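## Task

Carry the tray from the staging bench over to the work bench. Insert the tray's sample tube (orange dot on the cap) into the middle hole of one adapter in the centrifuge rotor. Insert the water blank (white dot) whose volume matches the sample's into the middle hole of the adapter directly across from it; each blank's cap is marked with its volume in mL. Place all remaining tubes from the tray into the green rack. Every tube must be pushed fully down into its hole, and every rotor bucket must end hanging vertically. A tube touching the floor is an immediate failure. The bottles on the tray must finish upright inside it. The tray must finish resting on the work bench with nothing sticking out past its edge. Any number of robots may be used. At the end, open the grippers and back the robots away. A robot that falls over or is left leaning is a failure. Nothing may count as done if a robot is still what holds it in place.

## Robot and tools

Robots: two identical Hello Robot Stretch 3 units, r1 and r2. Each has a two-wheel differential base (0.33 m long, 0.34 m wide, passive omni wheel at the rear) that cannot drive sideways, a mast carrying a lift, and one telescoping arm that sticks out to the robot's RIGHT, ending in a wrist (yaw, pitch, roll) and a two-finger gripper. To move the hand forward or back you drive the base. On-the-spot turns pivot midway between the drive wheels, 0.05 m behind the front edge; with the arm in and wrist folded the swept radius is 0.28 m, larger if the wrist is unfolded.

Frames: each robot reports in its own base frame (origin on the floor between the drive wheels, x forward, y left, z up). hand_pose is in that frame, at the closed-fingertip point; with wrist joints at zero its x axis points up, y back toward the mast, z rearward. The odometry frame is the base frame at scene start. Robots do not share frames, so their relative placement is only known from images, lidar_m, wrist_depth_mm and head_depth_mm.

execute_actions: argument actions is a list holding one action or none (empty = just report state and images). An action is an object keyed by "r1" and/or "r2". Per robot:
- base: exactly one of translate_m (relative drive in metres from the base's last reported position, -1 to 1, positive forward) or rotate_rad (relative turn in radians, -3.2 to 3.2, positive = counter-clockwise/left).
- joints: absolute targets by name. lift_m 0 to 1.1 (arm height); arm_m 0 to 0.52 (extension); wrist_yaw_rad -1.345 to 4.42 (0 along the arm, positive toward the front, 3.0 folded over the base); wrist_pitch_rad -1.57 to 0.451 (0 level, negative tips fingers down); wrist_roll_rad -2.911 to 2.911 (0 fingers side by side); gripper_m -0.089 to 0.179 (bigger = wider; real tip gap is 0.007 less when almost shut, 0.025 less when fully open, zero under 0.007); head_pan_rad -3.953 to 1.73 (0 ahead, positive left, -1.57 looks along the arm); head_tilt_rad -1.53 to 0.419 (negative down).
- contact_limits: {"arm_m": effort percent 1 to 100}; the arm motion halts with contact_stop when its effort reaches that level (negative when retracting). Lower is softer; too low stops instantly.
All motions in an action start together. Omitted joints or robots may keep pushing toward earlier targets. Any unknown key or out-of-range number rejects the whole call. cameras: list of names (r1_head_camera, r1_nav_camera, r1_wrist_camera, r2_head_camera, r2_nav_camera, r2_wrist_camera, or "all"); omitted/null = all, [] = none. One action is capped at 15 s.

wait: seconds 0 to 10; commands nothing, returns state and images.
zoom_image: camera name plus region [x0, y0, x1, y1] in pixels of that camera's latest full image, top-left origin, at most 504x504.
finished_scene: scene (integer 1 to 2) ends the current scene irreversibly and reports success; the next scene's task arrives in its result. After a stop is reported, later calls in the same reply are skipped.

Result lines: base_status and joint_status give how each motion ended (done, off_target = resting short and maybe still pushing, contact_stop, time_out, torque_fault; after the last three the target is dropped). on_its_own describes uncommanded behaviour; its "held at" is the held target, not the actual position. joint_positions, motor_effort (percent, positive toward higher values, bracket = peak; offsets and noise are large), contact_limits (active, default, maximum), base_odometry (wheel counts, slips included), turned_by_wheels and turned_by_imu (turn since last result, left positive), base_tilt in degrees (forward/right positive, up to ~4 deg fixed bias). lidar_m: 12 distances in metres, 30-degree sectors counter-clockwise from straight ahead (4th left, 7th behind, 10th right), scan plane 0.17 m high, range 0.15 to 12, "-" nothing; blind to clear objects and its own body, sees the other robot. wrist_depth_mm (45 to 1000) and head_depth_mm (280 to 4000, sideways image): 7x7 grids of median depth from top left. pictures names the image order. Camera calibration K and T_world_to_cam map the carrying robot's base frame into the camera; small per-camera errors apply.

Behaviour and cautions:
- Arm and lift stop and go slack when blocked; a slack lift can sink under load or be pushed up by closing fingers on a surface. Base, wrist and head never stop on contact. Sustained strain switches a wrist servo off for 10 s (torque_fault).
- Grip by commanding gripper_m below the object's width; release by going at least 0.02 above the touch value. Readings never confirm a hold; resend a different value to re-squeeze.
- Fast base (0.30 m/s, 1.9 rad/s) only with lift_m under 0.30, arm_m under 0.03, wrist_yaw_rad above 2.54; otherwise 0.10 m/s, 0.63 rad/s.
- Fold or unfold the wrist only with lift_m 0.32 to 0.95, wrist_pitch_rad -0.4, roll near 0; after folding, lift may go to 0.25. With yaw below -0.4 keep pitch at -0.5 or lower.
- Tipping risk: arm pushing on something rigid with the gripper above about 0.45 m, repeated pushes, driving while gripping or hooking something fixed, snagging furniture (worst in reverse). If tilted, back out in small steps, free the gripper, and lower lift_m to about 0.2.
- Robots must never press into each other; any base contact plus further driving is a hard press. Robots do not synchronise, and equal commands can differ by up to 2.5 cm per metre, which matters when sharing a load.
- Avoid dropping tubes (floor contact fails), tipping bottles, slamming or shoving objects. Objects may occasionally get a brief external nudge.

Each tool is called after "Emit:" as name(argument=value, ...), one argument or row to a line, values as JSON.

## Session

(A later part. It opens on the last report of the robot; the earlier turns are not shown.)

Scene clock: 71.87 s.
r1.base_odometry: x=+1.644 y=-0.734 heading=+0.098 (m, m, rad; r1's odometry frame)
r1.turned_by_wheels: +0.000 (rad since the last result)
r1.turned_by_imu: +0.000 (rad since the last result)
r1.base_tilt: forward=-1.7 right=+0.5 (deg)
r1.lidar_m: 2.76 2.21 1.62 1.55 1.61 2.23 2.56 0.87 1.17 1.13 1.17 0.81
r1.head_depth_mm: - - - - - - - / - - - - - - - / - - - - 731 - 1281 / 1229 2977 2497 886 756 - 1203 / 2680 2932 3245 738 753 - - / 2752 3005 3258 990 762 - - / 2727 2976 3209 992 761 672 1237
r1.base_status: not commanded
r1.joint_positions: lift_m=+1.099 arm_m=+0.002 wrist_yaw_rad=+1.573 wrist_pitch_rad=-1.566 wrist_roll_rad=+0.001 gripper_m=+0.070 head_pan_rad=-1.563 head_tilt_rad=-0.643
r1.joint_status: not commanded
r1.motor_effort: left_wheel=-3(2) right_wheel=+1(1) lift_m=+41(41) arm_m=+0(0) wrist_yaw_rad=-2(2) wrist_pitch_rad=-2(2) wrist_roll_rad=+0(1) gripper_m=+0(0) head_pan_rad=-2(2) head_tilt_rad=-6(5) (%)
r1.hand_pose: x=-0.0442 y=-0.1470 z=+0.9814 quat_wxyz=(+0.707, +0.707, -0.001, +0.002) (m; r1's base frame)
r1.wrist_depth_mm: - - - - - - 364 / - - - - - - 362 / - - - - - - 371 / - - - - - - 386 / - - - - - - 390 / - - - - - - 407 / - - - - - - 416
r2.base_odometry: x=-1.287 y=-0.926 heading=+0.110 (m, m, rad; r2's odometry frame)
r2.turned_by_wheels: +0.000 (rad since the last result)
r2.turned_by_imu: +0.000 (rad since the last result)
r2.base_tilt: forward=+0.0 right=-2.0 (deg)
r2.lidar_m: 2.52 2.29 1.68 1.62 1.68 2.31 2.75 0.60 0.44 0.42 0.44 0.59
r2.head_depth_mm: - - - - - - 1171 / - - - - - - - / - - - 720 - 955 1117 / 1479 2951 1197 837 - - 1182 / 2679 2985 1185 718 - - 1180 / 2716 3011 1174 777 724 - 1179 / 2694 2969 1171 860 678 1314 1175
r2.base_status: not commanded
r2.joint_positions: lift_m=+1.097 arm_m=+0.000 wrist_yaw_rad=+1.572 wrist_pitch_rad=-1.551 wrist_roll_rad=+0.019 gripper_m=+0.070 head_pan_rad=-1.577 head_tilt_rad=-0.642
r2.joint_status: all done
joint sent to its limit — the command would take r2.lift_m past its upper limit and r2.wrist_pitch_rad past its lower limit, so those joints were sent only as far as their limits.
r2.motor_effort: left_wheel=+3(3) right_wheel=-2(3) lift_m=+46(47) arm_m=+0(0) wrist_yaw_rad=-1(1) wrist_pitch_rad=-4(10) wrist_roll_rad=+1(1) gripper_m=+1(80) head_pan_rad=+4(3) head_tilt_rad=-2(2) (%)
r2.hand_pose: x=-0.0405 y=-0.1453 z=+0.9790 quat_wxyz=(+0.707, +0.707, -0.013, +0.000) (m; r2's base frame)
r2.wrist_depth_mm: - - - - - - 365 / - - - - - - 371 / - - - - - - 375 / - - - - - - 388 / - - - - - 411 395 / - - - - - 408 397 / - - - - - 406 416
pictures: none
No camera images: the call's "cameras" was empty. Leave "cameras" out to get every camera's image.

Emit:
execute_actions(
  actions=[
    {"r1":{"joints":{"arm_m":0.48,"lift_m":1.0}},"r2":{"base":{"translate_m":0.055},"joints":{"arm_m":0.48,"lift_m":1.0}}},
  ],
  cameras=["r1_head_camera","r2_head_camera","r1_wrist_camera","r2_wrist_camera"],
)

Scene clock: 80.23 s.
r1.base_odometry: x=+1.644 y=-0.734 heading=+0.098 (m, m, rad; r1's odometry frame)
r1.turned_by_wheels: +0.000 (rad since the last result)
r1.turned_by_imu: -0.001 (rad since the last result)
r1.base_tilt: forward=-1.7 right=+0.7 (deg)
r1.lidar_m: 2.76 2.21 1.62 1.55 1.60 2.23 2.56 0.87 1.17 1.13 1.17 0.81
r1.head_depth_mm: 2763 2971 - 974 751 705 1256 / 2746 - 3199 953 747 663 1249 / 2742 3103 1002 890 745 667 1253 / 1331 1877 1259 897 741 667 1260 / 1403 2992 3215 736 737 670 1254 / 2709 3018 3235 992 760 669 1258 / 2735 2981 3229 996 763 673 1265
r1.base_status: not commanded
r1.joint_positions: lift_m=+1.000 arm_m=+0.480 wrist_yaw_rad=+1.572 wrist_pitch_rad=-1.566 wrist_roll_rad=+0.001 gripper_m=+0.070 head_pan_rad=-1.563 head_tilt_rad=-0.643
r1.joint_status: all done
r1.motor_effort: left_wheel=-3(3) right_wheel=+1(1) lift_m=+29(34) arm_m=+5(5) wrist_yaw_rad=-1(2) wrist_pitch_rad=-2(2) wrist_roll_rad=+0(0) gripper_m=-1(0) head_pan_rad=-2(3) head_tilt_rad=-4(5) (%)
r1.hand_pose: x=-0.0443 y=-0.6249 z=+0.8826 quat_wxyz=(+0.707, +0.707, -0.002, +0.001) (m; r1's base frame)
r1.wrist_depth_mm: 983 263 261 257 124 123 222 / - 269 267 266 139 253 230 / - 277 275 272 269 264 208 / - 285 284 282 279 278 216 / - 296 291 289 287 281 231 / - - 306 303 301 265 231 / - 319 314 308 302 240 239
r2.base_odometry: x=-1.232 y=-0.920 heading=+0.110 (m, m, rad; r2's odometry frame)
r2.turned_by_wheels: +0.000 (rad since the last result)
r2.turned_by_imu: +0.000 (rad since the last result)
r2.base_tilt: forward=-0.1 right=-1.9 (deg)
r2.lidar_m: 2.47 2.29 1.68 1.61 1.68 2.30 2.82 0.60 0.44 0.42 0.43 0.60
r2.head_depth_mm: 2662 - 1158 888 696 1302 1191 / 2644 3050 1153 845 693 1300 1195 / 2563 - 929 844 692 1300 1189 / 1319 2915 1034 832 688 1298 1192 / 2663 3022 1187 709 684 1290 1176 / 2688 3035 1175 861 681 1318 1177 / 2709 3011 1165 857 680 1310 1173
r2.base_status: done
r2.joint_positions: lift_m=+1.000 arm_m=+0.480 wrist_yaw_rad=+1.570 wrist_pitch_rad=-1.552 wrist_roll_rad=+0.019 gripper_m=+0.070 head_pan_rad=-1.577 head_tilt_rad=-0.642
r2.joint_status: all done
r2.motor_effort: left_wheel=+3(11) right_wheel=-2(4) lift_m=+31(36) arm_m=+3(5) wrist_yaw_rad=+0(2) wrist_pitch_rad=-3(4) wrist_roll_rad=+1(1) gripper_m=+1(1) head_pan_rad=+3(3) head_tilt_rad=-2(3) (%)
r2.hand_pose: x=-0.0406 y=-0.6247 z=+0.8823 quat_wxyz=(+0.707, +0.707, -0.013, -0.001) (m; r2's base frame)
r2.wrist_depth_mm: 259 259 261 116 238 219 186 / 263 265 265 132 267 212 215 / 272 270 271 275 272 217 247 / 275 277 278 277 279 221 281 / 281 280 286 281 281 236 286 / 289 288 279 289 - 232 194 / 294 296 295 294 294 235 236
pictures: r1_head_camera (sideways: a quarter turn clockwise sets it upright), r1_wrist_camera, r2_head_camera (sideways: a quarter turn clockwise sets it upright), r2_wrist_camera
camera_calibration (this result's frames):
r1_head_camera: T_world_to_cam=[[0.0399827, 0.555717, -0.830409, 1.10191], [0.998714, -0.0481501, 0.0158638, -0.0280398], [-0.0311685, -0.829976, -0.556928, 0.684458], [0, 0, 0, 1]] pos_world=[0.0052801, -0.0456144, 1.29667]
r1_wrist_camera: T_world_to_cam=[[0.0422239, -0.999002, -0.0145363, -0.613084], [-0.979709, -0.0442528, 0.19548, -0.218342], [-0.195928, 0.0059874, -0.9806, 1.02439], [0, 0, 0, 1]] pos_world=[0.0126825, -0.628268, 1.03829]
r2_head_camera: T_world_to_cam=[[-0.0386342, 0.594539, -0.803138, 1.06274], [0.999178, 0.0328591, -0.02374, 0.0313505], [0.0122761, -0.803395, -0.595319, 0.730237], [0, 0, 0, 1]] pos_world=[0.000768818, -0.046198, 1.28899]
r2_wrist_camera: T_world_to_cam=[[-0.0288792, -0.999287, 0.0243052, -0.64616], [-0.993313, 0.0314087, 0.111095, -0.0787738], [-0.111779, -0.0209344, -0.993513, 1.01797], [0, 0, 0, 1]] pos_world=[0.0168798, -0.621915, 1.03582]
Images, in order (width x height): r1_head_camera 896x504, r1_wrist_camera 644x364, r2_head_camera 896x504, r2_wrist_camera 644x364.

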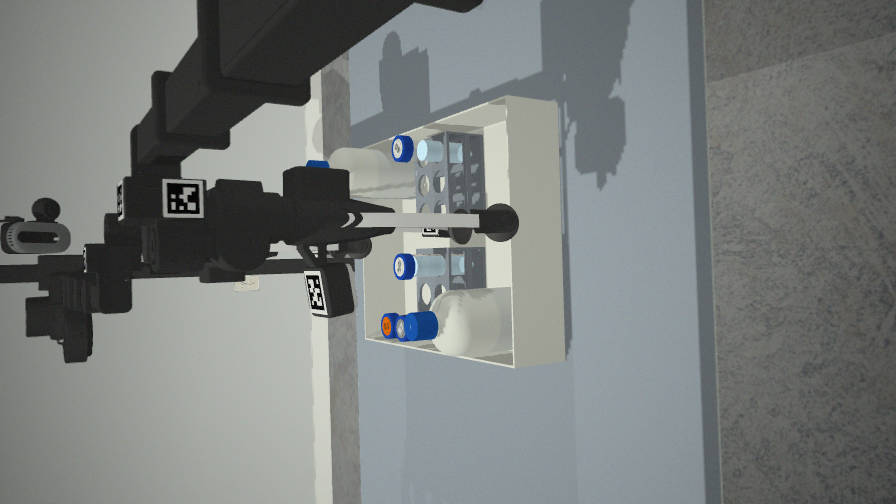

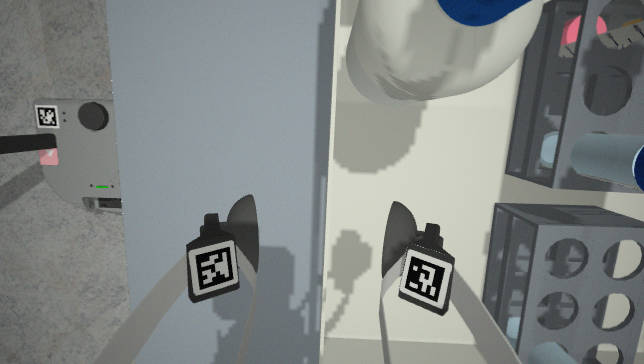

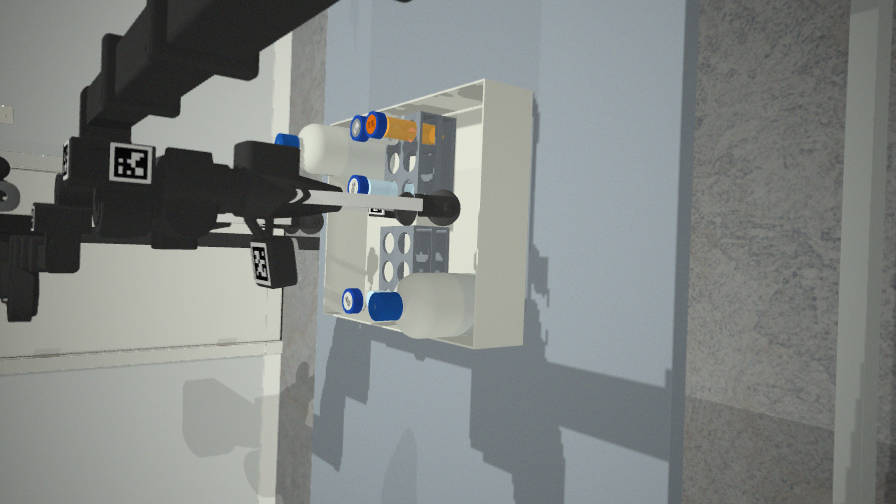

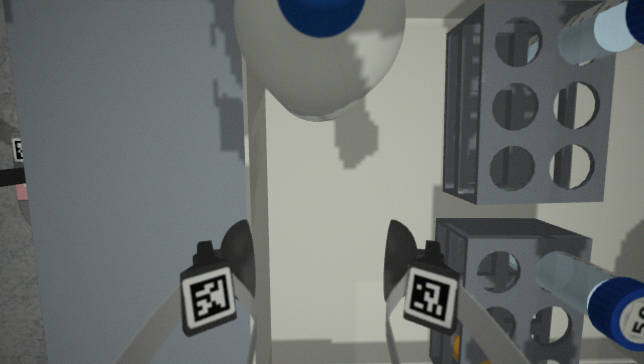

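Emit:
execute_actions(
  actions=[
    {"r1":{"joints":{"arm_m":0.484}},"r2":{"joints":{"arm_m":0.437}}},
  ],
  cameras=[],
)

Emit:
execute_actions(
  actions=[
    {"r1":{"joints":{"lift_m":0.915}},"r2":{"joints":{"lift_m":0.915}}},
  ],
  cameras=["r1_head_camera","r2_head_camera","r1_wrist_camera","r2_wrist_camera"],
)

Scene clock: 86.23 s.
r1.base_odometry: x=+1.644 y=-0.734 heading=+0.098 (m, m, rad; r1's odometry frame)
r1.turned_by_wheels: +0.000 (rad since the last result)
r1.turned_by_imu: +0.000 (rad since the last result)
r1.base_tilt: forward=-1.7 right=+0.6 (deg)
r1.lidar_m: 2.76 2.20 1.62 1.55 1.61 2.24 2.56 0.87 1.17 1.13 1.17 0.81
r1.head_depth_mm: 2770 2962 - 971 752 702 1256 / 2782 - 3156 952 748 665 1258 / 2767 3090 1000 890 743 666 1259 / 1291 2192 1253 900 741 669 1251 / 1393 3016 3216 737 740 670 1268 / 2726 2996 3185 990 759 670 1260 / 2740 2968 3211 998 762 673 1270
r1.base_status: not commanded
r1.joint_positions: lift_m=+1.000 arm_m=+0.484 wrist_yaw_rad=+1.572 wrist_pitch_rad=-1.566 wrist_roll_rad=+0.001 gripper_m=+0.070 head_pan_rad=-1.563 head_tilt_rad=-0.643
r1.joint_status: all done
r1.motor_effort: left_wheel=-3(2) right_wheel=+2(2) lift_m=+28(29) arm_m=+4(5) wrist_yaw_rad=-1(1) wrist_pitch_rad=-2(2) wrist_roll_rad=+0(1) gripper_m=+0(1) head_pan_rad=-3(3) head_tilt_rad=-5(5) (%)
r1.hand_pose: x=-0.0443 y=-0.6289 z=+0.8826 quat_wxyz=(+0.707, +0.707, -0.002, +0.001) (m; r1's base frame)
r1.wrist_depth_mm: - 261 259 256 123 124 202 / - 268 268 266 137 254 206 / - 277 276 273 269 268 208 / - 285 283 279 281 277 217 / - 298 292 290 286 278 229 / - - 305 300 301 267 232 / - 319 313 309 304 240 238
r2.base_odometry: x=-1.232 y=-0.920 heading=+0.110 (m, m, rad; r2's odometry frame)
r2.turned_by_wheels: +0.000 (rad since the last result)
r2.turned_by_imu: +0.000 (rad since the last result)
r2.base_tilt: forward=+0.2 right=-2.0 (deg)
r2.lidar_m: 2.47 2.29 1.68 1.62 1.68 2.31 2.81 0.60 0.44 0.42 0.44 0.60
r2.head_depth_mm: 2701 - 1160 886 695 1302 1196 / 2627 3036 1156 843 692 1305 1193 / 2550 - 927 841 688 1291 1187 / 1316 2923 1033 833 688 1295 1184 / 2663 3016 1186 711 683 1291 1183 / 2694 3008 1180 862 679 1310 1175 / 2722 3006 1169 858 679 1310 1175
r2.base_status: not commanded
r2.joint_positions: lift_m=+1.000 arm_m=+0.437 wrist_yaw_rad=+1.570 wrist_pitch_rad=-1.552 wrist_roll_rad=+0.019 gripper_m=+0.070 head_pan_rad=-1.577 head_tilt_rad=-0.642
r2.joint_status: all done
r2.motor_effort: left_wheel=+3(3) right_wheel=-2(2) lift_m=+30(31) arm_m=-4(4) wrist_yaw_rad=-1(0) wrist_pitch_rad=-3(3) wrist_roll_rad=+1(1) gripper_m=+1(1) head_pan_rad=+3(3) head_tilt_rad=-2(2) (%)
r2.hand_pose: x=-0.0406 y=-0.5826 z=+0.8823 quat_wxyz=(+0.707, +0.707, -0.013, -0.001) (m; r2's base frame)
r2.wrist_depth_mm: 952 259 262 260 125 220 208 / 989 266 269 267 135 262 215 / - 271 272 271 276 271 217 / - 277 277 276 275 277 250 / - 282 282 283 281 282 234 / - 288 291 290 - 265 228 / - 294 295 300 296 252 236
pictures: none
No camera images: the call's "cameras" was empty. Leave "cameras" out to get every camera's image.

Scene clock: 87.83 s.
r1.base_odometry: x=+1.644 y=-0.734 heading=+0.098 (m, m, rad; r1's odometry frame)
r1.turned_by_wheels: +0.000 (rad since the last result)
r1.turned_by_imu: +0.000 (rad since the last result)
r1.base_tilt: forward=-1.6 right=+0.6 (deg)
r1.lidar_m: 2.75 2.21 1.62 1.54 1.61 2.23 2.56 0.87 1.17 1.13 1.17 0.81
r1.head_depth_mm: 2771 3035 3250 - - 1376 1254 / 2768 3066 - 864 748 665 1256 / 2776 2962 977 883 744 666 1256 / 1430 887 1725 887 738 668 1257 / 2690 2997 3201 733 737 669 1259 / 2723 3014 3215 989 761 671 1259 / 2722 2978 3171 993 762 673 1262
r1.base_status: not commanded
r1.joint_positions: lift_m=+0.915 arm_m=+0.484 wrist_yaw_rad=+1.572 wrist_pitch_rad=-1.566 wrist_roll_rad=+0.001 gripper_m=+0.070 head_pan_rad=-1.563 head_tilt_rad=-0.643
r1.joint_status: all done
r1.motor_effort: left_wheel=-3(2) right_wheel=+2(1) lift_m=+29(29) arm_m=+5(5) wrist_yaw_rad=-1(1) wrist_pitch_rad=-2(2) wrist_roll_rad=+0(0) gripper_m=-1(0) head_pan_rad=-2(2) head_tilt_rad=-6(5) (%)
r1.hand_pose: x=-0.0443 y=-0.6289 z=+0.7976 quat_wxyz=(+0.707, +0.707, -0.002, +0.001) (m; r1's base frame)
r1.wrist_depth_mm: 181 181 180 178 77 57 51 / 187 186 185 184 123 83 175 / 193 191 191 188 187 186 181 / 199 199 196 194 193 192 185 / 206 204 202 200 197 197 194 / 215 210 210 208 207 203 197 / - 217 217 214 212 210 184
r2.base_odometry: x=-1.232 y=-0.920 heading=+0.110 (m, m, rad; r2's odometry frame)
r2.turned_by_wheels: +0.000 (rad since the last result)
r2.turned_by_imu: +0.000 (rad since the last result)
r2.base_tilt: forward=-0.1 right=-2.0 (deg)
r2.lidar_m: 2.47 2.30 1.67 1.62 1.68 2.31 2.82 0.60 0.44 0.42 0.44 0.60
r2.head_depth_mm: 2660 2992 3207 - 694 1304 1191 / 2682 2944 921 830 693 1297 1195 / 2672 834 - 839 689 1300 1189 / 1371 2886 1197 833 686 1300 1181 / 2651 2988 1188 711 684 1284 1180 / 2700 3029 1177 863 679 1312 1178 / 2726 3045 1170 858 678 1310 1175
r2.base_status: not commanded
r2.joint_positions: lift_m=+0.915 arm_m=+0.437 wrist_yaw_rad=+1.570 wrist_pitch_rad=-1.552 wrist_roll_rad=+0.019 gripper_m=+0.070 head_pan_rad=-1.577 head_tilt_rad=-0.642
r2.joint_status: all done
r2.motor_effort: left_wheel=+3(3) right_wheel=-2(3) lift_m=+30(31) arm_m=-4(5) wrist_yaw_rad=+0(0) wrist_pitch_rad=-3(3) wrist_roll_rad=+1(0) gripper_m=+1(1) head_pan_rad=+3(3) head_tilt_rad=-2(3) (%)
r2.hand_pose: x=-0.0406 y=-0.5826 z=+0.7973 quat_wxyz=(+0.707, +0.707, -0.013, -0.001) (m; r2's base frame)
r2.wrist_depth_mm: 180 182 183 181 70 58 56 / 184 185 185 184 102 83 181 / 187 187 189 189 188 191 185 / 192 194 193 192 193 194 190 / 196 197 195 196 195 197 199 / 199 200 201 200 - 201 178 / 203 204 207 204 206 208 199
pictures: r1_head_camera (sideways: a quarter turn clockwise sets it upright), r1_wrist_camera, r2_head_camera (sideways: a quarter turn clockwise sets it upright), r2_wrist_camera
camera_calibration (this result's frames):
r1_head_camera: T_world_to_cam=[[0.0399826, 0.555717, -0.830409, 1.10191], [0.998714, -0.0481499, 0.0158638, -0.0280398], [-0.0311683, -0.829976, -0.556928, 0.684458], [0, 0, 0, 1]] pos_world=[0.00528011, -0.0456144, 1.29667]
r1_wrist_camera: T_world_to_cam=[[0.0422238, -0.999002, -0.0145363, -0.618315], [-0.979709, -0.0442527, 0.195479, -0.201902], [-0.195928, 0.00598743, -0.9806, 0.941063], [0, 0, 0, 1]] pos_world=[0.0126825, -0.632267, 0.953286]
r2_head_camera: T_world_to_cam=[[-0.0386344, 0.594539, -0.803138, 1.06274], [0.999178, 0.0328593, -0.02374, 0.0313505], [0.0122763, -0.803395, -0.595319, 0.730237], [0, 0, 0, 1]] pos_world=[0.000768829, -0.046198, 1.28899]
r2_wrist_camera: T_world_to_cam=[[-0.0288791, -0.999287, 0.0243052, -0.602024], [-0.993313, 0.0314086, 0.111095, -0.0706538], [-0.111779, -0.0209344, -0.993513, 0.934404], [0, 0, 0, 1]] pos_world=[0.0168798, -0.579814, 0.950823]
Images, in order (width x height): r1_head_camera 896x504, r1_wrist_camera 644x364, r2_head_camera 896x504, r2_wrist_camera 644x364.

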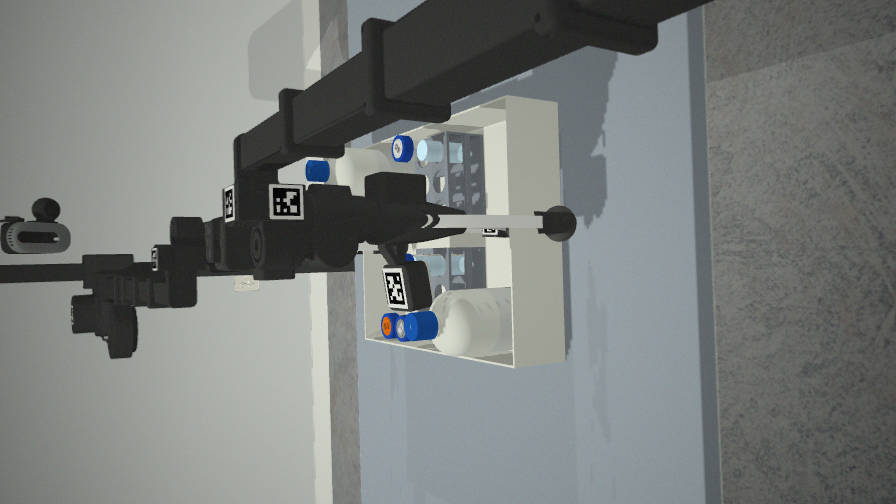

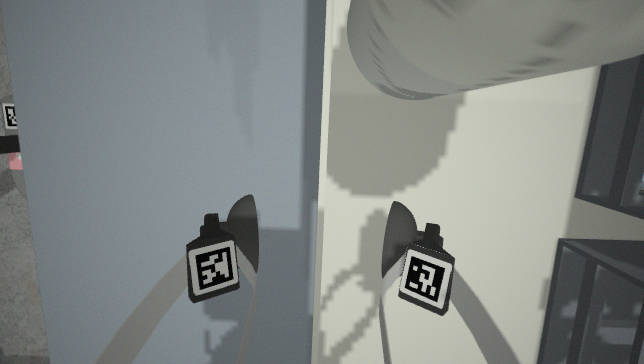

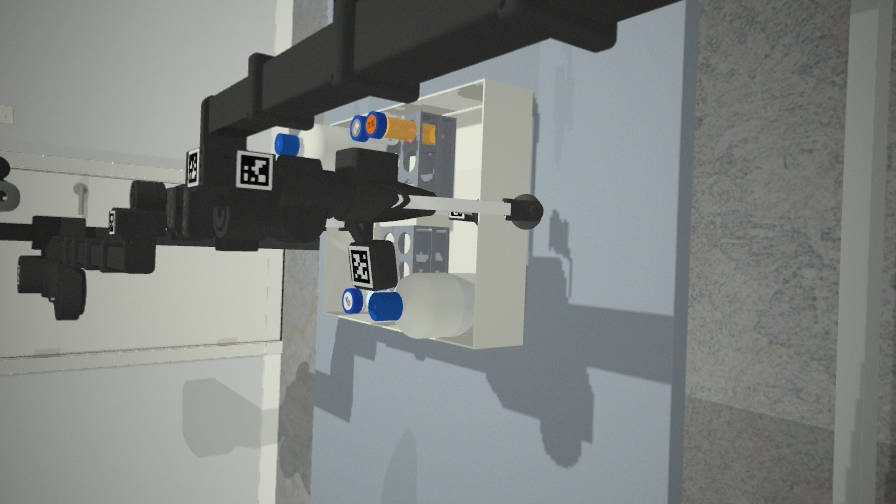

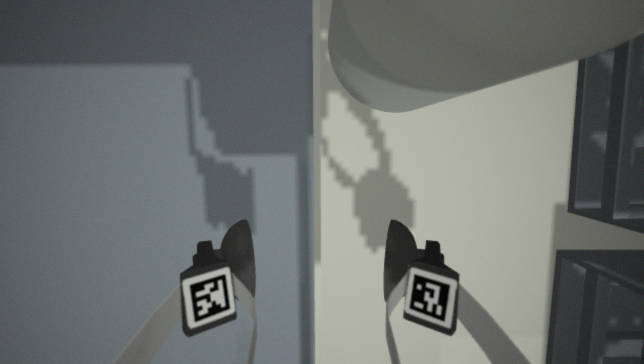

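Emit:
execute_actions(
  actions=[
    {"r1":{"joints":{"gripper_m":-0.04}},"r2":{"joints":{"gripper_m":-0.04}}},
  ],
  cameras=[],
)

Emit:
execute_actions(
  actions=[
    {"r1":{"joints":{"lift_m":0.945}},"r2":{"joints":{"lift_m":0.945}}},
  ],
  cameras=["r1_head_camera","r2_head_camera"],
)

Scene clock: 94.07 s.
r1.base_odometry: x=+1.644 y=-0.734 heading=+0.098 (m, m, rad; r1's odometry frame)
r1.turned_by_wheels: +0.000 (rad since the last result)
r1.turned_by_imu: -0.001 (rad since the last result)
r1.base_tilt: forward=-1.7 right=+0.6 (deg)
r1.lidar_m: 2.75 2.21 1.63 1.55 1.60 2.23 2.56 0.87 1.17 1.13 1.17 0.81
r1.head_depth_mm: 2747 3054 3278 - - 1376 1252 / 2743 3052 - 884 747 665 1253 / 2749 2967 978 882 743 667 1258 / 1430 888 1712 887 740 667 1257 / 2679 2986 3245 733 738 669 1257 / 2716 2988 3222 990 758 672 1264 / 2716 2969 3206 996 760 672 1267
r1.base_status: not commanded
r1.joint_positions: lift_m=+0.915 arm_m=+0.484 wrist_yaw_rad=+1.572 wrist_pitch_rad=-1.564 wrist_roll_rad=+0.001 gripper_m=-0.039 head_pan_rad=-1.563 head_tilt_rad=-0.643
r1.joint_status: all done
r1.motor_effort: left_wheel=-3(3) right_wheel=+2(1) lift_m=+37(36) arm_m=+5(4) wrist_yaw_rad=-1(1) wrist_pitch_rad=-3(3) wrist_roll_rad=+0(0) gripper_m=-15(91) head_pan_rad=-2(3) head_tilt_rad=-4(6) (%)
r1.hand_pose: x=-0.0439 y=-0.6289 z=+0.7973 quat_wxyz=(+0.707, +0.707, -0.002, +0.002) (m; r1's base frame)
r1.wrist_depth_mm: 180 181 179 178 78 57 51 / 186 185 185 182 123 87 173 / 191 191 190 187 184 184 179 / 197 197 196 192 189 189 183 / 207 203 202 - 196 195 192 / 214 209 208 206 201 200 193 / 221 216 216 211 208 207 176
r2.base_odometry: x=-1.232 y=-0.920 heading=+0.110 (m, m, rad; r2's odometry frame)
r2.turned_by_wheels: +0.000 (rad since the last result)
r2.turned_by_imu: +0.000 (rad since the last result)
r2.base_tilt: forward=-0.1 right=-1.9 (deg)
r2.lidar_m: 2.46 2.29 1.67 1.62 1.68 2.30 2.81 0.60 0.44 0.42 0.44 0.60
r2.head_depth_mm: 2663 2999 3210 - 694 1306 1198 / 2657 2964 923 831 691 1297 1195 / 2659 836 - 839 690 1297 1190 / 1368 2897 1198 831 686 1291 1184 / 2635 3002 1184 710 682 1293 1183 / 2675 3023 1176 861 681 1313 1175 / 2690 3040 1168 856 677 1308 1173
r2.base_status: not commanded
r2.joint_positions: lift_m=+0.915 arm_m=+0.437 wrist_yaw_rad=+1.570 wrist_pitch_rad=-1.552 wrist_roll_rad=+0.019 gripper_m=-0.039 head_pan_rad=-1.577 head_tilt_rad=-0.642
r2.joint_status: all done
r2.motor_effort: left_wheel=+3(3) right_wheel=-2(2) lift_m=+39(39) arm_m=-4(4) wrist_yaw_rad=+0(0) wrist_pitch_rad=-3(3) wrist_roll_rad=+0(1) gripper_m=-14(90) head_pan_rad=+3(3) head_tilt_rad=-4(3) (%)
r2.hand_pose: x=-0.0406 y=-0.5826 z=+0.7970 quat_wxyz=(+0.707, +0.707, -0.013, -0.001) (m; r2's base frame)
r2.wrist_depth_mm: 181 181 182 179 69 55 53 / 182 185 184 184 102 80 179 / 186 187 189 187 186 187 184 / 190 191 192 190 191 191 189 / 194 195 196 194 194 196 195 / 199 198 201 - 197 201 192 / 202 202 205 204 203 205 178
pictures: none
No camera images: the call's "cameras" was empty. Leave "cameras" out to get every camera's image.

Scene clock: 95.13 s.
r1.base_odometry: x=+1.644 y=-0.734 heading=+0.098 (m, m, rad; r1's odometry frame)
r1.turned_by_wheels: +0.000 (rad since the last result)
r1.turned_by_imu: +0.000 (rad since the last result)
r1.base_tilt: forward=-1.6 right=+0.6 (deg)
r1.lidar_m: 2.76 2.21 1.62 1.54 1.60 2.23 2.56 0.87 1.17 1.13 1.17 0.81
r1.head_depth_mm: 2782 3064 3287 - 728 703 1255 / 2749 2978 - 868 749 666 1256 / 2761 2966 961 864 745 666 1257 / 1415 873 3219 860 741 667 1258 / 2614 3010 3254 721 740 669 1260 / 2702 3019 3247 990 758 672 1258 / 2699 2983 3218 992 761 674 1259
r1.base_status: not commanded
r1.joint_positions: lift_m=+0.944 arm_m=+0.484 wrist_yaw_rad=+1.572 wrist_pitch_rad=-1.564 wrist_roll_rad=+0.001 gripper_m=-0.039 head_pan_rad=-1.563 head_tilt_rad=-0.643
r1.joint_status: all done
r1.motor_effort: left_wheel=-2(3) right_wheel=+1(2) lift_m=+49(52) arm_m=+5(5) wrist_yaw_rad=-1(1) wrist_pitch_rad=-3(3) wrist_roll_rad=+0(1) gripper_m=-16(16) head_pan_rad=-3(2) head_tilt_rad=-5(5) (%)
r1.hand_pose: x=-0.0438 y=-0.6289 z=+0.8268 quat_wxyz=(+0.707, +0.707, -0.002, +0.002) (m; r1's base frame)
r1.wrist_depth_mm: 211 207 207 204 79 58 52 / 217 214 213 209 125 90 175 / 220 220 219 188 186 184 180 / - 228 225 193 189 190 183 / - 234 232 - 195 194 192 / - 243 241 205 201 201 193 / - 250 248 211 207 206 176
r2.base_odometry: x=-1.232 y=-0.920 heading=+0.110 (m, m, rad; r2's odometry frame)
r2.turned_by_wheels: +0.000 (rad since the last result)
r2.turned_by_imu: +0.000 (rad since the last result)
r2.base_tilt: forward=-0.1 right=-2.0 (deg)
r2.lidar_m: 2.46 2.29 1.68 1.62 1.68 2.30 2.81 0.59 0.44 0.42 0.44 0.60
r2.head_depth_mm: 2672 2962 - 854 677 1306 1194 / 2687 2912 902 776 692 1300 1192 / 2629 820 - 821 688 1295 1184 / 1333 2933 1012 725 686 1288 1180 / 2680 3001 1182 695 683 1288 1181 / 2700 3003 1179 858 679 1308 1175 / 2708 3078 1168 858 678 1307 1175
r2.base_status: not commanded
r2.joint_positions: lift_m=+0.944 arm_m=+0.437 wrist_yaw_rad=+1.570 wrist_pitch_rad=-1.552 wrist_roll_rad=+0.019 gripper_m=-0.039 head_pan_rad=-1.577 head_tilt_rad=-0.642
r2.joint_status: all done
r2.motor_effort: left_wheel=+3(3) right_wheel=-2(2) lift_m=+54(57) arm_m=-4(4) wrist_yaw_rad=+0(0) wrist_pitch_rad=-3(3) wrist_roll_rad=+1(1) gripper_m=-14(14) head_pan_rad=+3(3) head_tilt_rad=-4(4) (%)
r2.hand_pose: x=-0.0406 y=-0.5826 z=+0.8266 quat_wxyz=(+0.707, +0.707, -0.013, -0.001) (m; r2's base frame)
r2.wrist_depth_mm: 208 207 208 177 68 54 52 / 212 213 213 182 101 78 178 / 216 216 217 186 185 186 183 / 220 221 222 191 191 191 186 / 226 227 227 194 194 196 195 / 230 230 231 - 199 199 194 / 237 236 235 234 204 205 179
pictures: r1_head_camera (sideways: a quarter turn clockwise sets it upright), r2_head_camera (sideways: a quarter turn clockwise sets it upright)
camera_calibration (this result's frames):
r1_head_camera: T_world_to_cam=[[0.0399824, 0.555717, -0.830409, 1.10191], [0.998714, -0.0481496, 0.0158638, -0.0280398], [-0.0311681, -0.829976, -0.556928, 0.684458], [0, 0, 0, 1]] pos_world=[0.00528012, -0.0456144, 1.29667]
r2_head_camera: T_world_to_cam=[[-0.0386345, 0.594539, -0.803138, 1.06274], [0.999178, 0.0328595, -0.02374, 0.0313505], [0.0122764, -0.803395, -0.595319, 0.730237], [0, 0, 0, 1]] pos_world=[0.000768835, -0.046198, 1.28899]
Images, in order (width x height): r1_head_camera 896x504, r2_head_camera 896x504.

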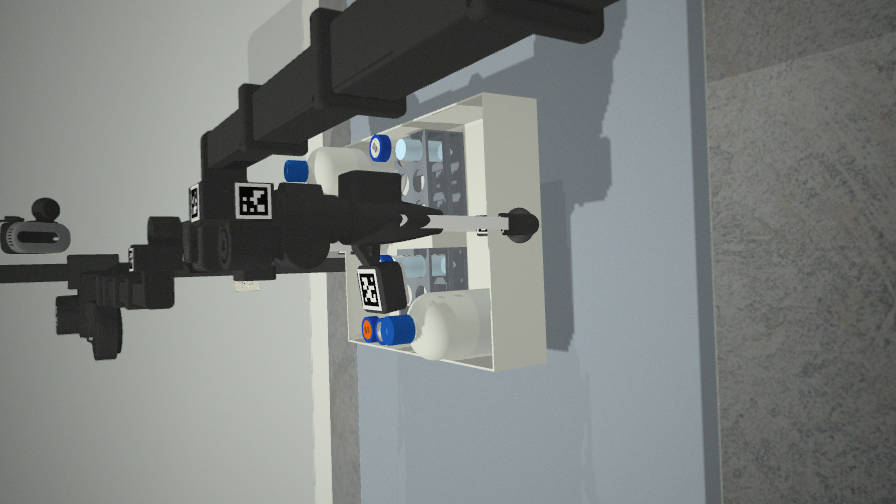

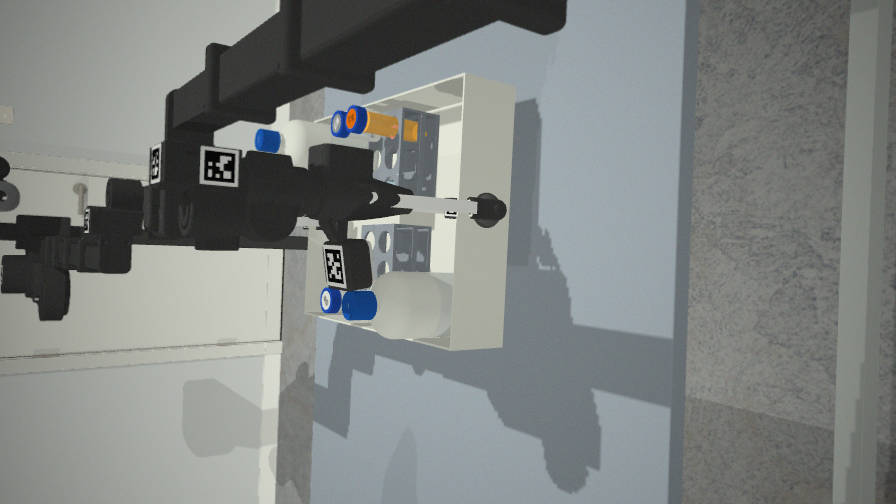

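Holding. Raise and carry.

Emit:
execute_actions(
  actions=[
    {"r1":{"joints":{"lift_m":1.06,"head_pan_rad":-2.3,"head_tilt_rad":-0.5}},"r2":{"joints":{"lift_m":1.06,"head_pan_rad":-0.7,"head_tilt_rad":-0.5}}},
  ],
  cameras=[],
)

Emit:
execute_actions(
  actions=[
    {"r1":{"base":{"translate_m":-0.7}},"r2":{"base":{"translate_m":0.7}}},
  ],
)

Scene clock: 101.07 s.
r1.base_odometry: x=+1.644 y=-0.734 heading=+0.098 (m, m, rad; r1's odometry frame)
r1.turned_by_wheels: +0.000 (rad since the last result)
r1.turned_by_imu: -0.001 (rad since the last result)
r1.base_tilt: forward=-1.5 right=+0.7 (deg)
r1.lidar_m: 2.75 2.20 1.62 1.55 1.60 2.24 2.56 0.87 1.17 1.13 1.17 0.81
r1.head_depth_mm: - - - - - 1517 1362 / - - - - - 1152 1293 / - - - - - 1624 1368 / 3785 - - - 827 1523 1373 / 3482 3711 - - 832 723 1369 / 3262 3441 - - 870 700 1310 / 3048 3147 - 1155 912 704 603
r1.base_status: not commanded
r1.joint_positions: lift_m=+1.059 arm_m=+0.484 wrist_yaw_rad=+1.572 wrist_pitch_rad=-1.564 wrist_roll_rad=+0.001 gripper_m=-0.039 head_pan_rad=-2.293 head_tilt_rad=-0.508
r1.joint_status: all done
r1.motor_effort: left_wheel=-2(3) right_wheel=+2(1) lift_m=+49(49) arm_m=+4(5) wrist_yaw_rad=-1(0) wrist_pitch_rad=-3(3) wrist_roll_rad=+0(0) gripper_m=-15(16) head_pan_rad=-3(33) head_tilt_rad=+5(22) (%)
r1.hand_pose: x=-0.0438 y=-0.6289 z=+0.9418 quat_wxyz=(+0.707, +0.707, -0.002, +0.002) (m; r1's base frame)
r1.wrist_depth_mm: - - 313 309 79 57 52 / - - 325 320 124 90 174 / - 335 334 188 185 184 180 / - 343 343 193 190 189 184 / - - 357 - 195 195 192 / - - 369 206 203 199 193 / - - 377 210 207 206 176
r2.base_odometry: x=-1.232 y=-0.920 heading=+0.110 (m, m, rad; r2's odometry frame)
r2.turned_by_wheels: +0.000 (rad since the last result)
r2.turned_by_imu: +0.000 (rad since the last result)
r2.base_tilt: forward=-0.2 right=-2.0 (deg)
r2.lidar_m: 2.46 2.29 1.68 1.62 1.68 2.30 2.81 0.60 0.43 0.42 0.44 0.60
r2.head_depth_mm: 3151 3339 3520 1103 808 636 568 / 3453 3673 3876 1096 802 635 1245 / 3830 - - 1090 799 1407 1274 / - - - 2649 823 1530 1208 / - - - 2605 970 1177 1235 / - - 3804 2644 1914 1517 1259 / - - 3653 2591 1916 1511 1249
r2.base_status: not commanded
r2.joint_positions: lift_m=+1.060 arm_m=+0.437 wrist_yaw_rad=+1.570 wrist_pitch_rad=-1.552 wrist_roll_rad=+0.019 gripper_m=-0.039 head_pan_rad=-0.707 head_tilt_rad=-0.507
r2.joint_status: all done
r2.motor_effort: left_wheel=+4(3) right_wheel=-2(2) lift_m=+54(56) arm_m=-4(4) wrist_yaw_rad=+0(0) wrist_pitch_rad=-3(3) wrist_roll_rad=+0(0) gripper_m=-13(13) head_pan_rad=+3(35) head_tilt_rad=+3(13) (%)
r2.hand_pose: x=-0.0406 y=-0.5826 z=+0.9416 quat_wxyz=(+0.707, +0.707, -0.013, -0.001) (m; r2's base frame)
r2.wrist_depth_mm: - 319 318 176 68 54 52 / - 321 321 182 100 78 178 / - 329 329 186 186 187 183 / - 333 337 190 189 193 186 / - 342 341 194 194 195 194 / - 344 347 - 198 199 193 / - 360 359 359 203 205 180
pictures: none
No camera images: the call's "cameras" was empty. Leave "cameras" out to get every camera's image.

Scene clock: 109.40 s.
r1.base_odometry: x=+0.947 y=-0.802 heading=+0.098 (m, m, rad; r1's odometry frame)
r1.turned_by_wheels: +0.000 (rad since the last result)
r1.turned_by_imu: +0.001 (rad since the last result)
r1.base_tilt: forward=-1.7 right=+0.7 (deg)
r1.lidar_m: 3.47 2.21 1.61 1.54 1.63 2.24 1.88 1.87 3.35 0.47 1.17 1.44
r1.head_depth_mm: - - - - - 1525 1357 / - - - - - 1610 1372 / - - - - - 1670 1371 / 3793 - - - 1994 1677 1367 / 3510 3683 - - 2008 1684 1376 / 3219 3405 - - 2104 1694 1374 / 3007 3140 - 2774 2186 1688 1381
r1.base_status: done
r1.joint_positions: lift_m=+1.059 arm_m=+0.484 wrist_yaw_rad=+1.572 wrist_pitch_rad=-1.563 wrist_roll_rad=+0.001 gripper_m=-0.039 head_pan_rad=-2.293 head_tilt_rad=-0.508
r1.joint_status: not commanded
r1.motor_effort: left_wheel=-3(6) right_wheel=+1(2) lift_m=+48(47) arm_m=+4(4) wrist_yaw_rad=-1(1) wrist_pitch_rad=-4(4) wrist_roll_rad=+0(0) gripper_m=-16(16) head_pan_rad=-3(2) head_tilt_rad=+6(5) (%)
r1.hand_pose: x=-0.0436 y=-0.6289 z=+0.9418 quat_wxyz=(+0.707, +0.707, -0.002, +0.002) (m; r1's base frame)
r1.wrist_depth_mm: - - 316 176 76 57 53 / - - 325 182 121 124 176 / - 335 333 188 184 185 180 / - 346 344 193 190 188 183 / - - - - 195 196 192 / - - - - 202 200 194 / - - - 211 208 206 197
r2.base_odometry: x=-0.536 y=-0.843 heading=+0.110 (m, m, rad; r2's odometry frame)
r2.turned_by_wheels: +0.000 (rad since the last result)
r2.turned_by_imu: -0.005 (rad since the last result)
r2.base_tilt: forward=-0.1 right=-1.8 (deg)
r2.lidar_m: 1.78 2.30 1.68 1.62 1.68 2.30 3.50 0.60 0.44 0.41 3.25 2.03
r2.head_depth_mm: 3145 3356 3508 2679 1963 1553 1278 / 3446 3709 3866 2683 1966 1546 1275 / 3822 - - 2653 1944 1536 1271 / - - - 2649 1936 1538 1266 / - - 3757 2506 1930 1516 1264 / - - 2191 2596 1921 1518 1266 / - - 1957 2566 1911 1511 1255
r2.base_status: done
r2.joint_positions: lift_m=+1.060 arm_m=+0.437 wrist_yaw_rad=+1.570 wrist_pitch_rad=-1.550 wrist_roll_rad=+0.019 gripper_m=-0.039 head_pan_rad=-0.707 head_tilt_rad=-0.507
r2.joint_status: not commanded
r2.motor_effort: left_wheel=+4(9) right_wheel=-2(5) lift_m=+54(54) arm_m=-2(4) wrist_yaw_rad=+0(0) wrist_pitch_rad=-4(5) wrist_roll_rad=+1(1) gripper_m=-15(15) head_pan_rad=+4(3) head_tilt_rad=+2(3) (%)
r2.hand_pose: x=-0.0401 y=-0.5825 z=+0.9415 quat_wxyz=(+0.707, +0.707, -0.014, +0.000) (m; r2's base frame)
r2.wrist_depth_mm: - - - 110 64 54 53 / - - - 179 97 100 179 / - - 333 185 186 186 182 / - 334 338 191 190 191 188 / - 344 345 193 194 196 194 / - 350 353 - 199 200 194 / - 357 361 203 202 205 198
pictures: r1_head_camera (sideways: a quarter turn clockwise sets it upright), r1_nav_camera (sideways: a quarter turn counterclockwise sets it upright), r1_wrist_camera, r2_head_camera (sideways: a quarter turn clockwise sets it upright), r2_nav_camera (sideways: a quarter turn counterclockwise sets it upright), r2_wrist_camera
camera_calibration (this result's frames):
r1_head_camera: T_world_to_cam=[[0.322964, 0.29983, -0.897661, 1.18789], [0.714103, -0.699655, 0.0232298, -0.0358968], [-0.621088, -0.648525, -0.440073, 0.536012], [0, 0, 0, 1]] pos_world=[-0.0250999, -0.0336615, 1.30304]
r1_nav_camera: T_world_to_cam=[[-0.284218, -0.368624, 0.885063, -1.11395], [-0.786195, 0.617959, 0.00490787, 0.0456565], [-0.548741, -0.694437, -0.465446, 0.560798], [0, 0, 0, 1]] pos_world=[0.0270236, -0.0494037, 1.24671]
r1_wrist_camera: T_world_to_cam=[[0.0422685, -0.999002, -0.0144245, -0.616352], [-0.980231, -0.0442587, 0.192841, -0.22695], [-0.193287, 0.00598828, -0.981124, 1.08318], [0, 0, 0, 1]] pos_world=[0.0129536, -0.632267, 1.09761]
r2_head_camera: T_world_to_cam=[[-0.392928, 0.280158, -0.875853, 1.15971], [0.62204, 0.782456, -0.0287786, 0.0402154], [0.677254, -0.556124, -0.481719, 0.578381], [0, 0, 0, 1]] pos_world=[0.0389572, -0.034718, 1.29551]
r2_nav_camera: T_world_to_cam=[[0.346717, -0.274936, 0.896771, -1.12513], [-0.667356, -0.74414, 0.0298775, 0.0260141], [0.659108, -0.608824, -0.441486, 0.540052], [0, 0, 0, 1]] pos_world=[0.0515107, 0.0388159, 1.24663]
r2_wrist_camera: T_world_to_cam=[[-0.0289166, -0.999288, 0.0242436, -0.605306], [-0.993553, 0.0313935, 0.108937, -0.0841149], [-0.10962, -0.0209372, -0.993753, 1.07808], [0, 0, 0, 1]] pos_world=[0.0171038, -0.579662, 1.09519]
Images, in order (width x height): r1_head_camera 896x504, r1_nav_camera 672x504, r1_wrist_camera 644x364, r2_head_camera 896x504, r2_nav_camera 672x504, r2_wrist_camera 644x364.

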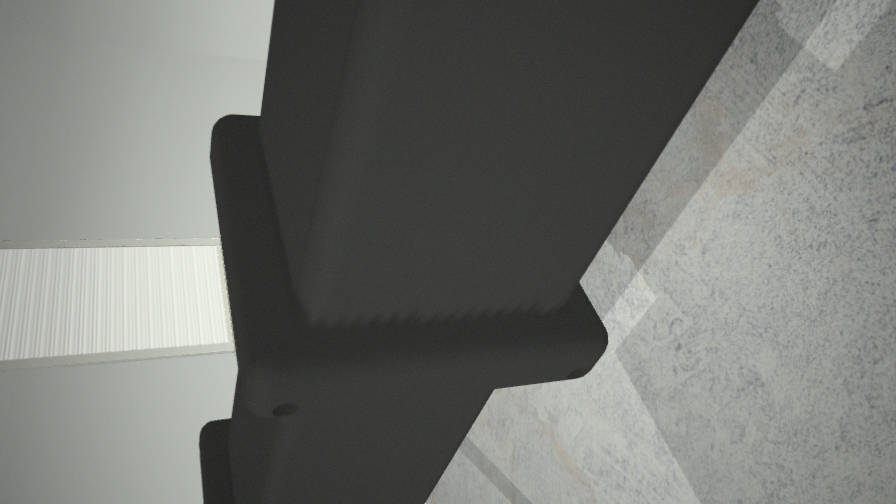

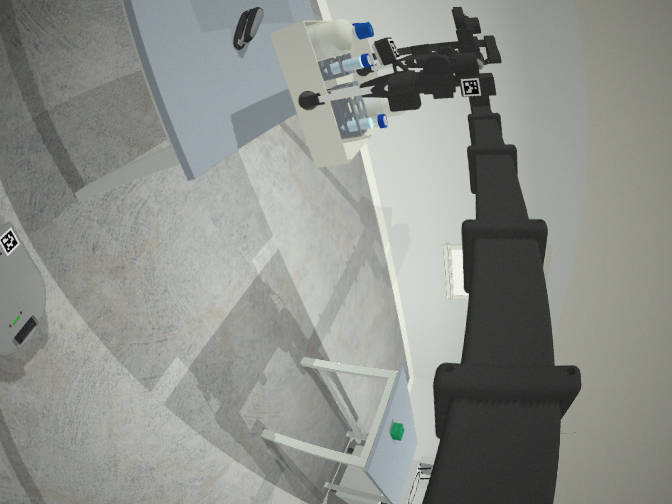

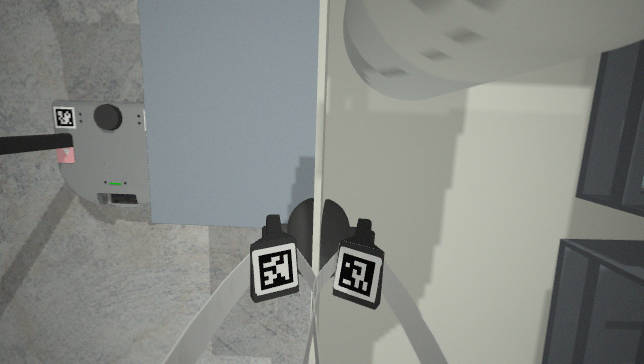

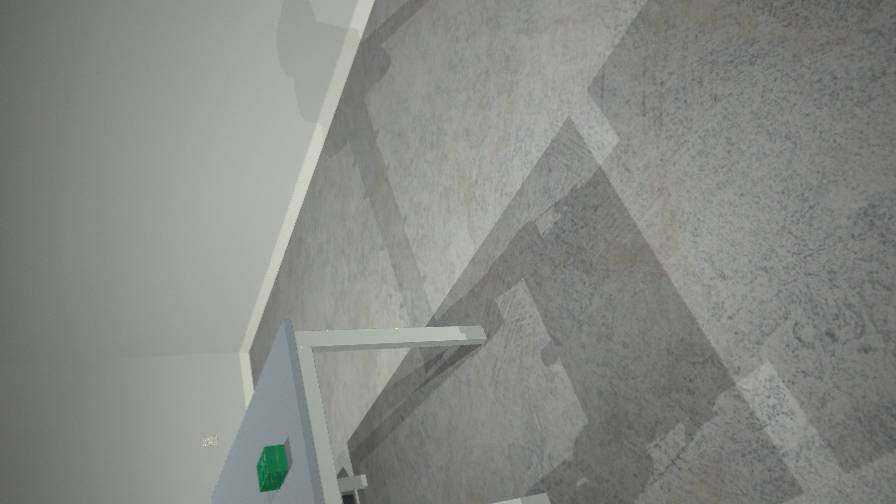

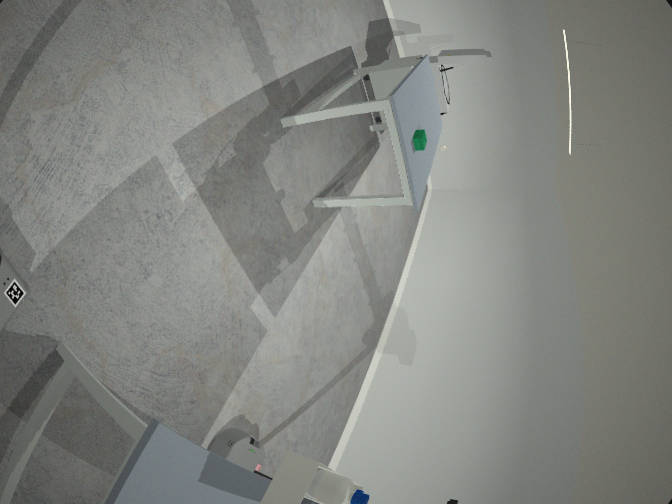

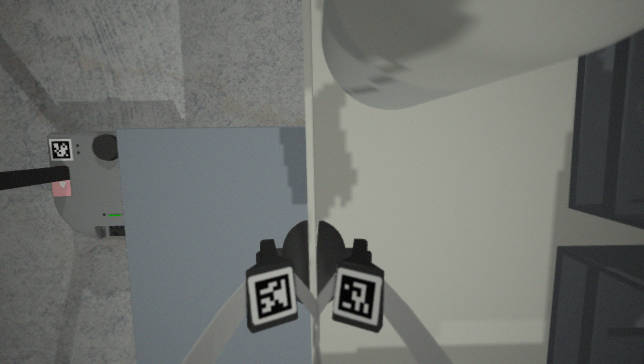

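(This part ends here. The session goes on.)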